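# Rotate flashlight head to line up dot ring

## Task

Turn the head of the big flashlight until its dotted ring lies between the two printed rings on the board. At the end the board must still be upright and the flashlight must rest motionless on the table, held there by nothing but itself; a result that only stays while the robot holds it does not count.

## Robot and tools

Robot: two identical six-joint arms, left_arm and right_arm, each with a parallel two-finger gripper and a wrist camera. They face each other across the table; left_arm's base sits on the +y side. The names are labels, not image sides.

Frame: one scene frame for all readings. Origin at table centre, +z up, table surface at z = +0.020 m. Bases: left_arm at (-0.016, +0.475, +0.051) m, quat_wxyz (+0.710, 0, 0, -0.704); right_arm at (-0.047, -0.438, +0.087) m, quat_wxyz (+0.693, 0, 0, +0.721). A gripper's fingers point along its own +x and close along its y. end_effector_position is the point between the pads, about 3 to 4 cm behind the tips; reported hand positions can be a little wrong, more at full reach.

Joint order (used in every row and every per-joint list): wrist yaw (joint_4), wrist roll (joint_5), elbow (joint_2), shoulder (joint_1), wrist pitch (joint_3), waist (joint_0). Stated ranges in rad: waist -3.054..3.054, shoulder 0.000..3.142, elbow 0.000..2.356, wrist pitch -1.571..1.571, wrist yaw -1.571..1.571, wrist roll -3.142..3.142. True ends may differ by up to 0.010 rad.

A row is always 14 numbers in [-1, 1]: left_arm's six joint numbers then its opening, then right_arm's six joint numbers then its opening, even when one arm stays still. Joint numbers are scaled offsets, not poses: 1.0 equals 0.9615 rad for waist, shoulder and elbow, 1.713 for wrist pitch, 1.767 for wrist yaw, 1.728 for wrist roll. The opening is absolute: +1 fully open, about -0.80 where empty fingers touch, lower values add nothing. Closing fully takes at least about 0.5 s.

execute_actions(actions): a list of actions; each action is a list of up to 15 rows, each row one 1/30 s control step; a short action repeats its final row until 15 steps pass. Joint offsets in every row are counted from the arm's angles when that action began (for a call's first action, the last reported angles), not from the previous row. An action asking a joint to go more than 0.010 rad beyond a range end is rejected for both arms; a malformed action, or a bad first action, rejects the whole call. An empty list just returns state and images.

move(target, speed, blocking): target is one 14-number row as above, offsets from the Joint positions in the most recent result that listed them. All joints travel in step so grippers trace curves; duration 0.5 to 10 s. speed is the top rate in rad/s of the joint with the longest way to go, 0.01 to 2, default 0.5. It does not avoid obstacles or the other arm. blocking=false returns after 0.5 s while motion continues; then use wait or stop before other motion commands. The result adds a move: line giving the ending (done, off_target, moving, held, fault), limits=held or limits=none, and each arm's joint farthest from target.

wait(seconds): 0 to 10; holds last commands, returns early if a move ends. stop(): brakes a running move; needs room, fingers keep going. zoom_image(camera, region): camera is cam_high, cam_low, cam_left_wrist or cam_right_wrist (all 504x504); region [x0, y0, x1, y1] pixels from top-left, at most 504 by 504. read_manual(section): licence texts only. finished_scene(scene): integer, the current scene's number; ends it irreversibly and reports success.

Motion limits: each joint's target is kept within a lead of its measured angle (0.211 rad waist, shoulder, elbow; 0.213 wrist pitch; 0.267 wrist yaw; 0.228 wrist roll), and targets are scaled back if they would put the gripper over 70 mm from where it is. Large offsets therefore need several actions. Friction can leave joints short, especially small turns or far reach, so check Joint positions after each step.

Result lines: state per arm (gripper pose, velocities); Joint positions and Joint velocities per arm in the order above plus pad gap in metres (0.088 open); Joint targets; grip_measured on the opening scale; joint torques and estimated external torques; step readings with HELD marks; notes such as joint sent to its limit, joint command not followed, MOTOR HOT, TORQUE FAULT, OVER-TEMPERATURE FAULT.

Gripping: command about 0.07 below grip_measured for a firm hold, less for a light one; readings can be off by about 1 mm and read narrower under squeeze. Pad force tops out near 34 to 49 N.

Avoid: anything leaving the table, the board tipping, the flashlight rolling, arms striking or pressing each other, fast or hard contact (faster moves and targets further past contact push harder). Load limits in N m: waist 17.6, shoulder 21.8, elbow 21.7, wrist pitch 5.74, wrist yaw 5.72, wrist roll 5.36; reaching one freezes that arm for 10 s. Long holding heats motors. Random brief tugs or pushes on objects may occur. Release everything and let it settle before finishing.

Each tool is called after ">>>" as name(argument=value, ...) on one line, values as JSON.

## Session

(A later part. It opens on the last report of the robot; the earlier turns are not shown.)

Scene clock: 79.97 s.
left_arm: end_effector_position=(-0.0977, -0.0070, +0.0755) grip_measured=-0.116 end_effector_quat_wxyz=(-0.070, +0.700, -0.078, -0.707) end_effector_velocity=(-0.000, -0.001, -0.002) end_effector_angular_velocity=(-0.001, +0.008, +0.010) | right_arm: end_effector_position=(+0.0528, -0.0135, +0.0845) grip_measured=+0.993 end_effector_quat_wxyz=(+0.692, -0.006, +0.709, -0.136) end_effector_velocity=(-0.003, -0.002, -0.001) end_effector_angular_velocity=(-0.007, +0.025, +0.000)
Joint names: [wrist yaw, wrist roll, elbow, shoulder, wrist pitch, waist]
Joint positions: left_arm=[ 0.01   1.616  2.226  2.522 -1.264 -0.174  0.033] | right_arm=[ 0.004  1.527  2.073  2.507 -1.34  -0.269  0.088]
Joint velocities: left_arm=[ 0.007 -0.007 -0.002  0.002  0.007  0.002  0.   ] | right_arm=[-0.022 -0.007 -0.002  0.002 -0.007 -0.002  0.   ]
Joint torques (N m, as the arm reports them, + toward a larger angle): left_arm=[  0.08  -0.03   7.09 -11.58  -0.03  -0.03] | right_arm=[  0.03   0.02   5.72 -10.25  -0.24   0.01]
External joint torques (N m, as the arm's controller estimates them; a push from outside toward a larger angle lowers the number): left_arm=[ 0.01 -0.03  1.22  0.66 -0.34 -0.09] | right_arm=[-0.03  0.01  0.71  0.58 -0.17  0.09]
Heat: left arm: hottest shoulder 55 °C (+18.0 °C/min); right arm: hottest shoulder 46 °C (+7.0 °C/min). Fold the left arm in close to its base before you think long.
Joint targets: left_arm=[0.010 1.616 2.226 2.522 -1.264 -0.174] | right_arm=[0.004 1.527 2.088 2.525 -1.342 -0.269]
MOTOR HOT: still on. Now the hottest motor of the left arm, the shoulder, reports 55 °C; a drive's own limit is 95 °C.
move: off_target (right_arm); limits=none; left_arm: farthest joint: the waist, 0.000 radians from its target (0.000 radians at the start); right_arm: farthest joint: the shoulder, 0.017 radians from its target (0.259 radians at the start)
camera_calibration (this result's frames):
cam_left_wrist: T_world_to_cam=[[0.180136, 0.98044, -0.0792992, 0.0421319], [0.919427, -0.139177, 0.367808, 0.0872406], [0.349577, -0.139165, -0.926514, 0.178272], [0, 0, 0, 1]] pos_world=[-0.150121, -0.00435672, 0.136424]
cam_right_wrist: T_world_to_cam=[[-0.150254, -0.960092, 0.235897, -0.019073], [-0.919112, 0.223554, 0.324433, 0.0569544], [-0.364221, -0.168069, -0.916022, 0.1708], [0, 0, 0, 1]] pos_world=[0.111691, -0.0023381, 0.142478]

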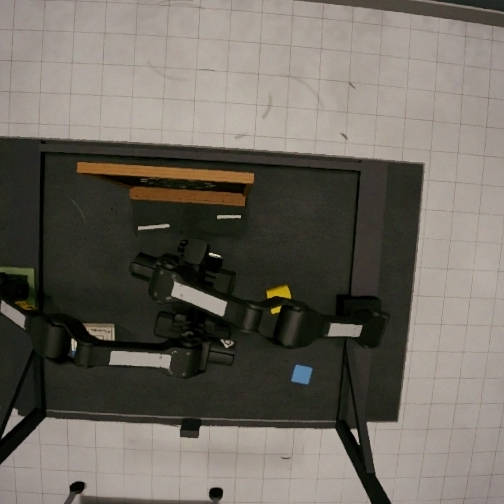

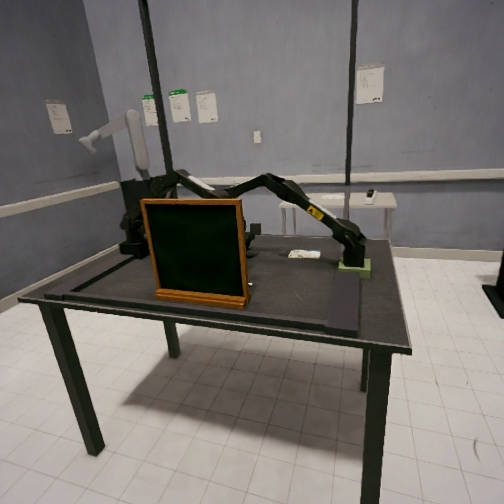

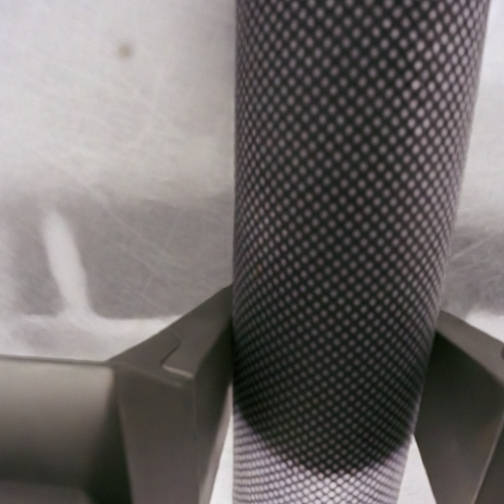

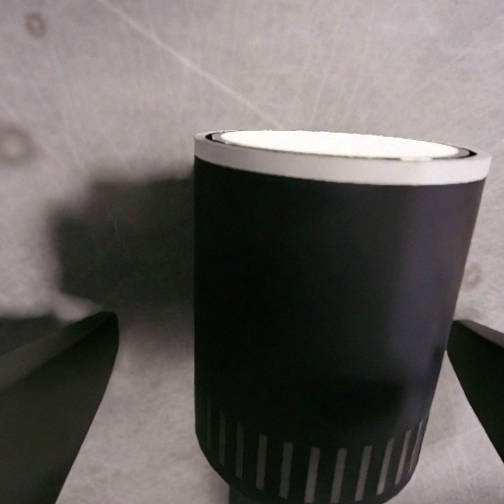

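>>> execute_actions(actions=[[[0,0,0,0,0,0,-0.3, 0,0,0,0.03,-0.03,0,1]],[[0,0,0,0,0,0,-0.3, 0,0,0,0,0,0,0.5]],[[0,0,0,0,0,0,-0.3, 0,0,0,0,0,0,0.05]],[[0,0,0,0,0,0,-0.3, 0,0,0,0,0,0,0.05]]])

>>> move(target=[0,0,0,0,0,0,-0.3, 0,0,-0.43,-0.28,0.25,0,0.05], speed=0.6)

>>> move(target=[0,0,0,0,0,0,-0.3, 0,0,-0.48,-0.255,0.31,0,0.05], speed=0.6)

>>> zoom_image(camera="cam_high", region=[130,165,220,205])

Scene clock: 88.17 s.
left_arm: end_effector_position=(-0.0980, -0.0079, +0.0755) grip_measured=-0.116 end_effector_quat_wxyz=(-0.072, +0.699, -0.083, -0.706) end_effector_velocity=(-0.004, +0.003, -0.002) end_effector_angular_velocity=(+0.016, +0.020, +0.019) | right_arm: end_effector_position=(+0.0510, -0.0221, +0.0810) grip_measured=+0.319 end_effector_quat_wxyz=(-0.688, +0.023, -0.709, +0.153) end_effector_velocity=(+0.002, -0.002, +0.001) end_effector_angular_velocity=(-0.009, -0.007, -0.008)
Joint names: [wrist yaw, wrist roll, elbow, shoulder, wrist pitch, waist]
Joint positions: left_arm=[ 0.01   1.625  2.226  2.522 -1.26  -0.175  0.033] | right_arm=[ 0.005  1.528  2.074  2.52  -1.375 -0.269  0.055]
Joint velocities: left_arm=[ 0.022 -0.022 -0.002  0.002 -0.007 -0.002 -0.   ] | right_arm=[ 0.007  0.007 -0.002 -0.002 -0.007 -0.002 -0.   ]
Joint torques (N m, as the arm reports them, + toward a larger angle): left_arm=[  0.05  -0.03   6.99 -11.7   -0.04   0.06] | right_arm=[  0.03   0.02   4.15 -12.4   -0.23   0.02]
External joint torques (N m, as the arm's controller estimates them; a push from outside toward a larger angle lowers the number): left_arm=[-0.02 -0.03  1.21  0.42 -0.33  0.11] | right_arm=[-0.03  0.01 -0.76 -1.61 -0.07  0.12]
External joint torques at the end of the 1st action: left_arm=[ 0.01  0.    1.21  0.68 -0.33 -0.04] | right_arm=[-0.03  0.01 -0.83  0.39 -0.14  0.09]
External joint torques at the end of the 2nd action: left_arm=[ 0.01 -0.11  1.17  0.59 -0.38  0.18] | right_arm=[-0.02  0.01 -0.75 -1.58 -0.34 -0.04]
External joint torques at the end of the 3rd action: left_arm=[ 0.   -0.16  1.31  0.56 -0.59 -0.11] | right_arm=[-0.03  0.   -0.83 -1.54 -0.5   0.02]
Heat: left arm: hottest shoulder 57 °C (+17.1 °C/min); right arm: hottest shoulder 47 °C (+8.0 °C/min). Fold the left arm in close to its base before you think long.
Joint targets: left_arm=[0.010 1.624 2.226 2.522 -1.260 -0.175] | right_arm=[0.005 1.528 2.074 2.520 -1.376 -0.269]
MOTOR HOT: still on. Now the hottest motor of the left arm, the shoulder, reports 57 °C; a drive's own limit is 95 °C.
Step readings (joint positions; steps 1 to 15: 1st action; 16 to 30: 2nd action; 31 to 45: 3rd action; 46 to 60: 4th action):
0: left_arm=[0.010 1.616 2.226 2.522 -1.264 -0.174] | right_arm=[0.004 1.527 2.074 2.508 -1.340 -0.269]
1: left_arm=[0.010 1.616 2.226 2.522 -1.264 -0.174] | right_arm=[0.004 1.527 2.074 2.509 -1.345 -0.269]
2: left_arm=[0.010 1.616 2.226 2.522 -1.264 -0.174] | right_arm=[0.004 1.527 2.074 2.510 -1.358 -0.269]
4: left_arm=[0.010 1.616 2.226 2.522 -1.264 -0.174] | right_arm=[0.004 1.527 2.074 2.513 -1.374 -0.269]
8: left_arm=[0.010 1.616 2.226 2.522 -1.264 -0.174] | right_arm=[0.004 1.527 2.074 2.520 -1.384 -0.269]
15: left_arm=[0.010 1.616 2.226 2.522 -1.264 -0.174] | right_arm=[0.004 1.527 2.074 2.520 -1.388 -0.269]
16: left_arm=[0.010 1.616 2.226 2.522 -1.264 -0.174] | right_arm=[0.004 1.527 2.074 2.520 -1.388 -0.269]
17: left_arm=[0.010 1.616 2.226 2.522 -1.264 -0.174] | right_arm=[0.004 1.527 2.074 2.520 -1.388 -0.269]
19: left_arm=[0.010 1.616 2.226 2.522 -1.264 -0.174] | right_arm=[0.004 1.527 2.074 2.520 -1.388 -0.269]
23: left_arm=[0.010 1.617 2.226 2.522 -1.264 -0.174] | right_arm=[0.004 1.527 2.074 2.520 -1.385 -0.269]
30: left_arm=[0.010 1.619 2.226 2.522 -1.263 -0.174] | right_arm=[0.005 1.527 2.074 2.520 -1.383 -0.269]
31: left_arm=[0.010 1.621 2.226 2.522 -1.263 -0.174] | right_arm=[0.005 1.527 2.074 2.520 -1.382 -0.269]
32: left_arm=[0.010 1.624 2.226 2.522 -1.261 -0.174] | right_arm=[0.005 1.527 2.074 2.520 -1.377 -0.269]
34: left_arm=[0.010 1.624 2.226 2.522 -1.260 -0.175] | right_arm=[0.005 1.528 2.074 2.520 -1.377 -0.269]
38: left_arm=[0.010 1.624 2.226 2.522 -1.260 -0.175] | right_arm=[0.005 1.528 2.074 2.520 -1.377 -0.269]
45: left_arm=[0.010 1.624 2.226 2.522 -1.260 -0.175] | right_arm=[0.005 1.528 2.074 2.520 -1.376 -0.269]
46: left_arm=[0.010 1.624 2.226 2.522 -1.260 -0.175] | right_arm=[0.005 1.528 2.074 2.520 -1.376 -0.269]
47: left_arm=[0.010 1.624 2.226 2.522 -1.260 -0.175] | right_arm=[0.005 1.528 2.074 2.520 -1.376 -0.269]
49: left_arm=[0.010 1.625 2.226 2.522 -1.260 -0.175] | right_arm=[0.005 1.528 2.074 2.520 -1.375 -0.269]
53: left_arm=[0.010 1.625 2.226 2.522 -1.260 -0.175] | right_arm=[0.005 1.528 2.074 2.520 -1.375 -0.269]
60: Joint positions above
camera_calibration (this result's frames):
cam_left_wrist: T_world_to_cam=[[0.189801, 0.97826, -0.0835683, 0.0443004], [0.918224, -0.146726, 0.367882, 0.0872397], [0.347622, -0.146559, -0.92611, 0.177998], [0, 0, 0, 1]] pos_world=[-0.15039, -0.00444979, 0.136454]
cam_right_wrist: T_world_to_cam=[[-0.148213, -0.947932, 0.281882, -0.0303023], [-0.915733, 0.23918, 0.32284, 0.0587498], [-0.373451, -0.210279, -0.903502, 0.164006], [0, 0, 0, 1]] pos_world=[0.110556, -0.00828935, 0.137754]

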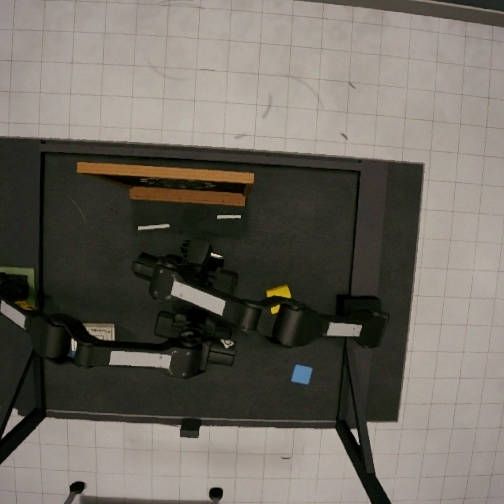

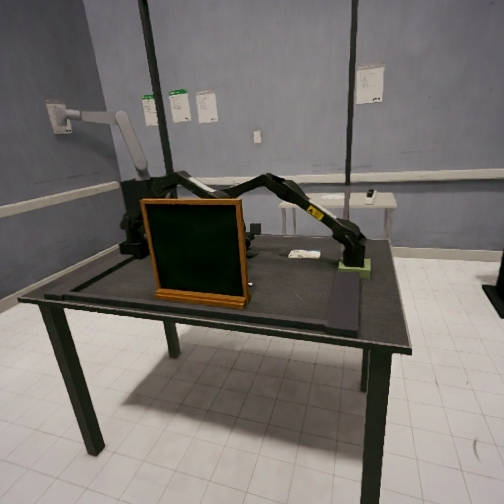

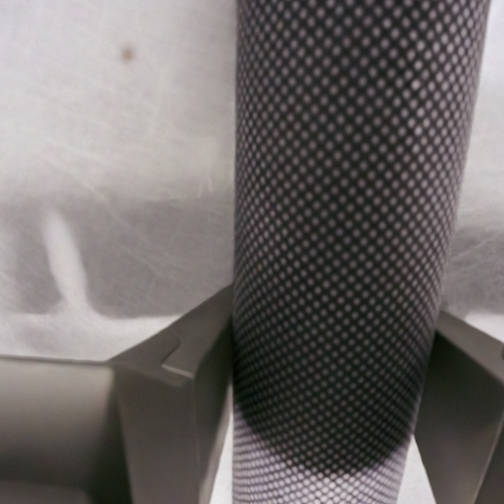

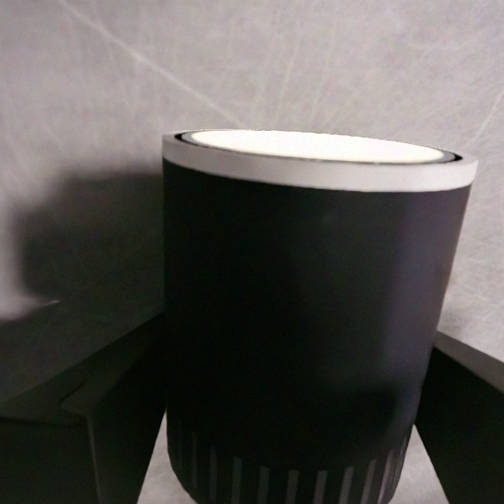

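Scene clock: 89.57 s.
left_arm: end_effector_position=(-0.0980, -0.0079, +0.0755) grip_measured=-0.116 end_effector_quat_wxyz=(-0.072, +0.699, -0.082, -0.707) end_effector_velocity=(+0.003, +0.004, +0.003) end_effector_angular_velocity=(+0.016, -0.010, +0.010) | right_arm: end_effector_position=(+0.0501, -0.0250, +0.0809) grip_measured=+0.319 end_effector_quat_wxyz=(+0.706, +0.061, +0.703, -0.067) end_effector_velocity=(-0.004, +0.001, -0.001) end_effector_angular_velocity=(+0.007, +0.021, +0.024)
Joint names: [wrist yaw, wrist roll, elbow, shoulder, wrist pitch, waist]
Joint positions: left_arm=[ 0.01   1.624  2.226  2.522 -1.26  -0.175  0.033] | right_arm=[ 0.005  1.523  1.662  2.277 -0.963 -0.269  0.055]
Joint velocities: left_arm=[-0.007 -0.007 -0.002 -0.007 -0.022  0.002 -0.   ] | right_arm=[-0.022 -0.022 -0.007 -0.002  0.007  0.002 -0.001]
Joint torques (N m, as the arm reports them, + toward a larger angle): left_arm=[  0.04   0.02   7.05 -11.9    0.03  -0.11] | right_arm=[  0.03   0.14   4.06 -14.45   1.66   0.  ]
External joint torques (N m, as the arm's controller estimates them; a push from outside toward a larger angle lowers the number): left_arm=[-0.03  0.02  1.1   0.52 -0.29 -0.17] | right_arm=[-0.02  0.14 -1.05 -4.64  1.39 -0.09]
Heat: left arm: hottest shoulder 57 °C (+17.2 °C/min); right arm: hottest shoulder 47 °C (+8.1 °C/min). Fold the left arm in close to its base before you think long.
Joint targets: left_arm=[0.009 1.625 2.226 2.522 -1.259 -0.175] | right_arm=[0.005 1.528 1.660 2.251 -0.947 -0.269]
MOTOR HOT: still on. Now the hottest motor of the left arm, the shoulder, reports 57 °C; a drive's own limit is 95 °C.
move: off_target (right_arm); limits=none; left_arm: farthest joint: the wrist roll, 0.001 radians from its target (0.000 radians at the start); right_arm: farthest joint: the shoulder, 0.026 radians from its target (0.270 radians at the start)
camera_calibration (this result's frames):
cam_left_wrist: T_world_to_cam=[[0.18868, 0.978477, -0.0835579, 0.0441915], [0.918397, -0.145681, 0.367865, 0.0872661], [0.347775, -0.146148, -0.926117, 0.178017], [0, 0, 0, 1]] pos_world=[-0.150393, -0.00451055, 0.136455]
cam_right_wrist: T_world_to_cam=[[-0.152336, -0.987393, 0.0429901, -0.0145974], [-0.934249, 0.158055, 0.319682, 0.0577875], [-0.322447, 0.00853555, -0.946549, 0.16942], [0, 0, 0, 1]] pos_world=[0.106393, -0.0249931, 0.142519]

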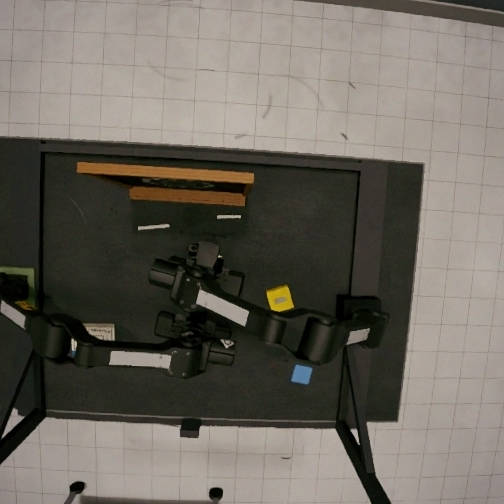

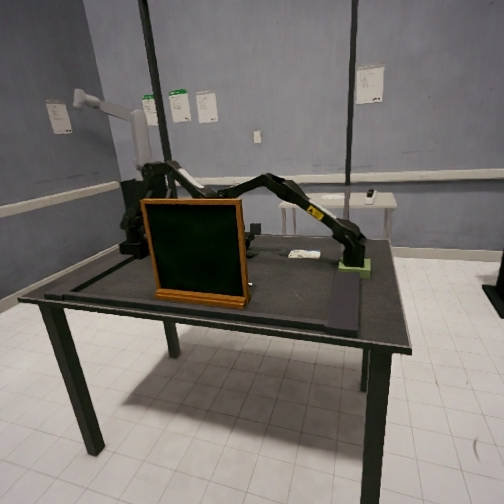

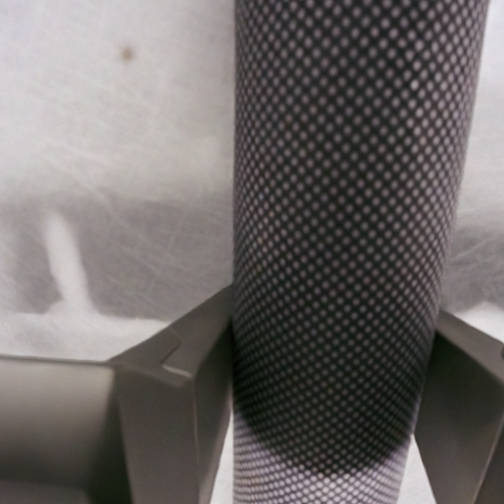

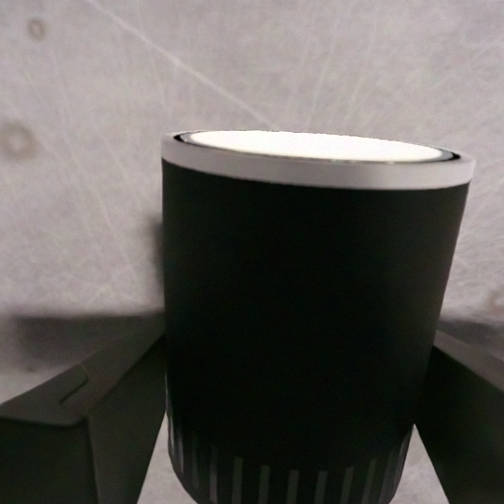

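Scene clock: 91.13 s.
left_arm: end_effector_position=(-0.0980, -0.0079, +0.0755) grip_measured=-0.116 end_effector_quat_wxyz=(-0.073, +0.699, -0.083, -0.706) end_effector_velocity=(+0.003, +0.006, -0.001) end_effector_angular_velocity=(+0.023, -0.026, +0.005) | right_arm: end_effector_position=(+0.0482, -0.0336, +0.0774) grip_measured=+0.319 end_effector_quat_wxyz=(+0.713, +0.169, +0.679, +0.044) end_effector_velocity=(-0.000, -0.002, -0.000) end_effector_angular_velocity=(-0.008, -0.003, -0.007)
Joint names: [wrist yaw, wrist roll, elbow, shoulder, wrist pitch, waist]
Joint positions: left_arm=[ 0.01   1.626  2.226  2.522 -1.26  -0.175  0.033] | right_arm=[ 0.005  1.52   1.215  2.043 -0.437 -0.269  0.055]
Joint velocities: left_arm=[-0.022 -0.007 -0.007 -0.002 -0.022 -0.002  0.   ] | right_arm=[ 0.007  0.007 -0.002 -0.002 -0.007  0.002 -0.   ]
Joint torques (N m, as the arm reports them, + toward a larger angle): left_arm=[  0.05  -0.04   7.13 -11.86   0.    -0.07] | right_arm=[  0.03   0.09   2.74 -11.16   1.23   0.01]
External joint torques (N m, as the arm's controller estimates them; a push from outside toward a larger angle lowers the number): left_arm=[-0.01 -0.04  1.36  0.23 -0.3  -0.08] | right_arm=[-0.02  0.1  -2.36 -2.79  0.46 -0.03]
Heat: left arm: hottest shoulder 57 °C (+17.1 °C/min); right arm: hottest shoulder 47 °C (+8.1 °C/min). Fold the left arm in close to its base before you think long.
Joint targets: left_arm=[0.010 1.624 2.226 2.522 -1.260 -0.175] | right_arm=[0.005 1.523 1.201 2.032 -0.432 -0.269]
MOTOR HOT: still on. Now the hottest motor of the left arm, the shoulder, reports 57 °C; a drive's own limit is 95 °C.
move: off_target (right_arm); limits=none; left_arm: farthest joint: the wrist roll, 0.002 radians from its target (0.000 radians at the start); right_arm: farthest joint: the elbow, 0.015 radians from its target (0.462 radians at the start)
camera_calibration (this result's frames):
cam_left_wrist: T_world_to_cam=[[0.190548, 0.978114, -0.0835752, 0.044373], [0.918108, -0.147423, 0.367892, 0.087222], [0.34752, -0.146832, -0.926105, 0.177986], [0, 0, 0, 1]] pos_world=[-0.150388, -0.00440928, 0.136453]
cam_right_wrist: T_world_to_cam=[[-0.140979, -0.95373, -0.265565, 0.0012871], [-0.956431, 0.0619328, 0.285313, 0.0589081], [-0.255665, 0.294217, -0.920908, 0.1699], [0, 0, 0, 1]] pos_world=[0.0999605, -0.0524084, 0.139997]

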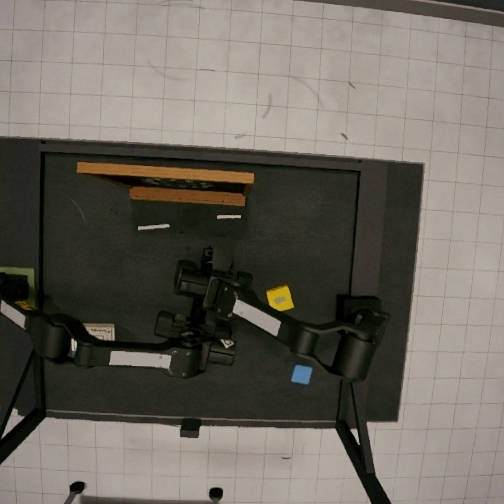

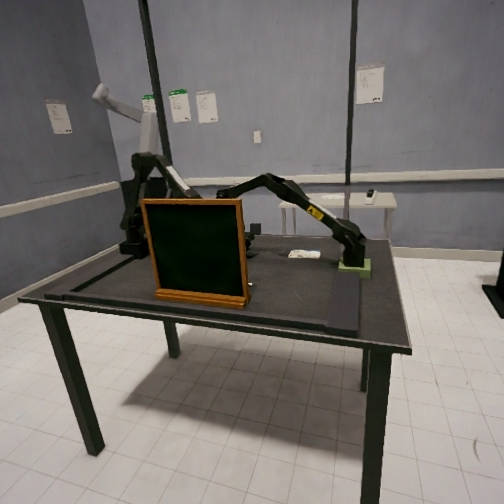

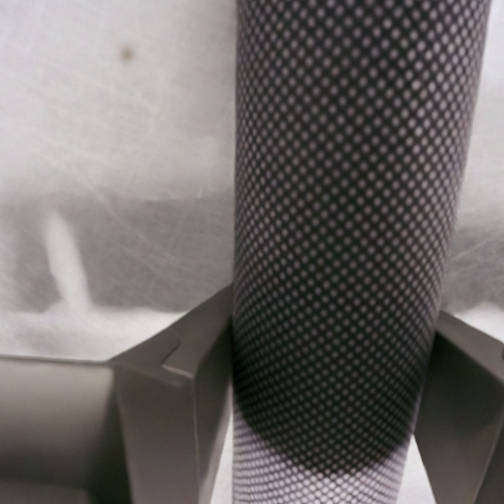

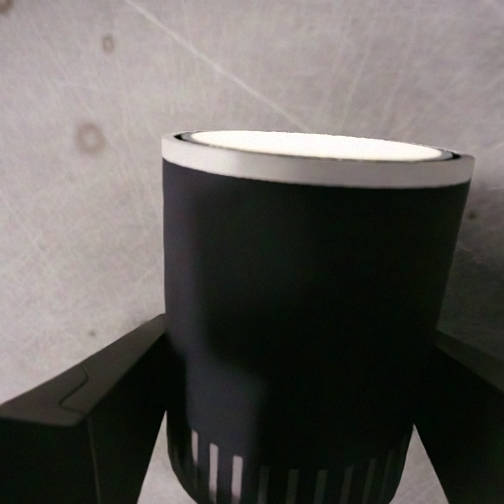

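Region (130, 165, 220, 205) of cam_high's 504x504 image, scaled by 5.600, with more detail than that image has.

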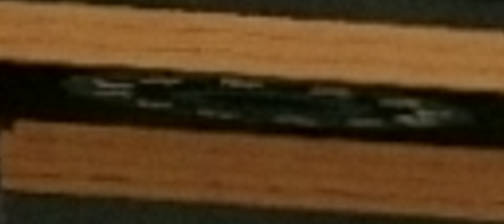

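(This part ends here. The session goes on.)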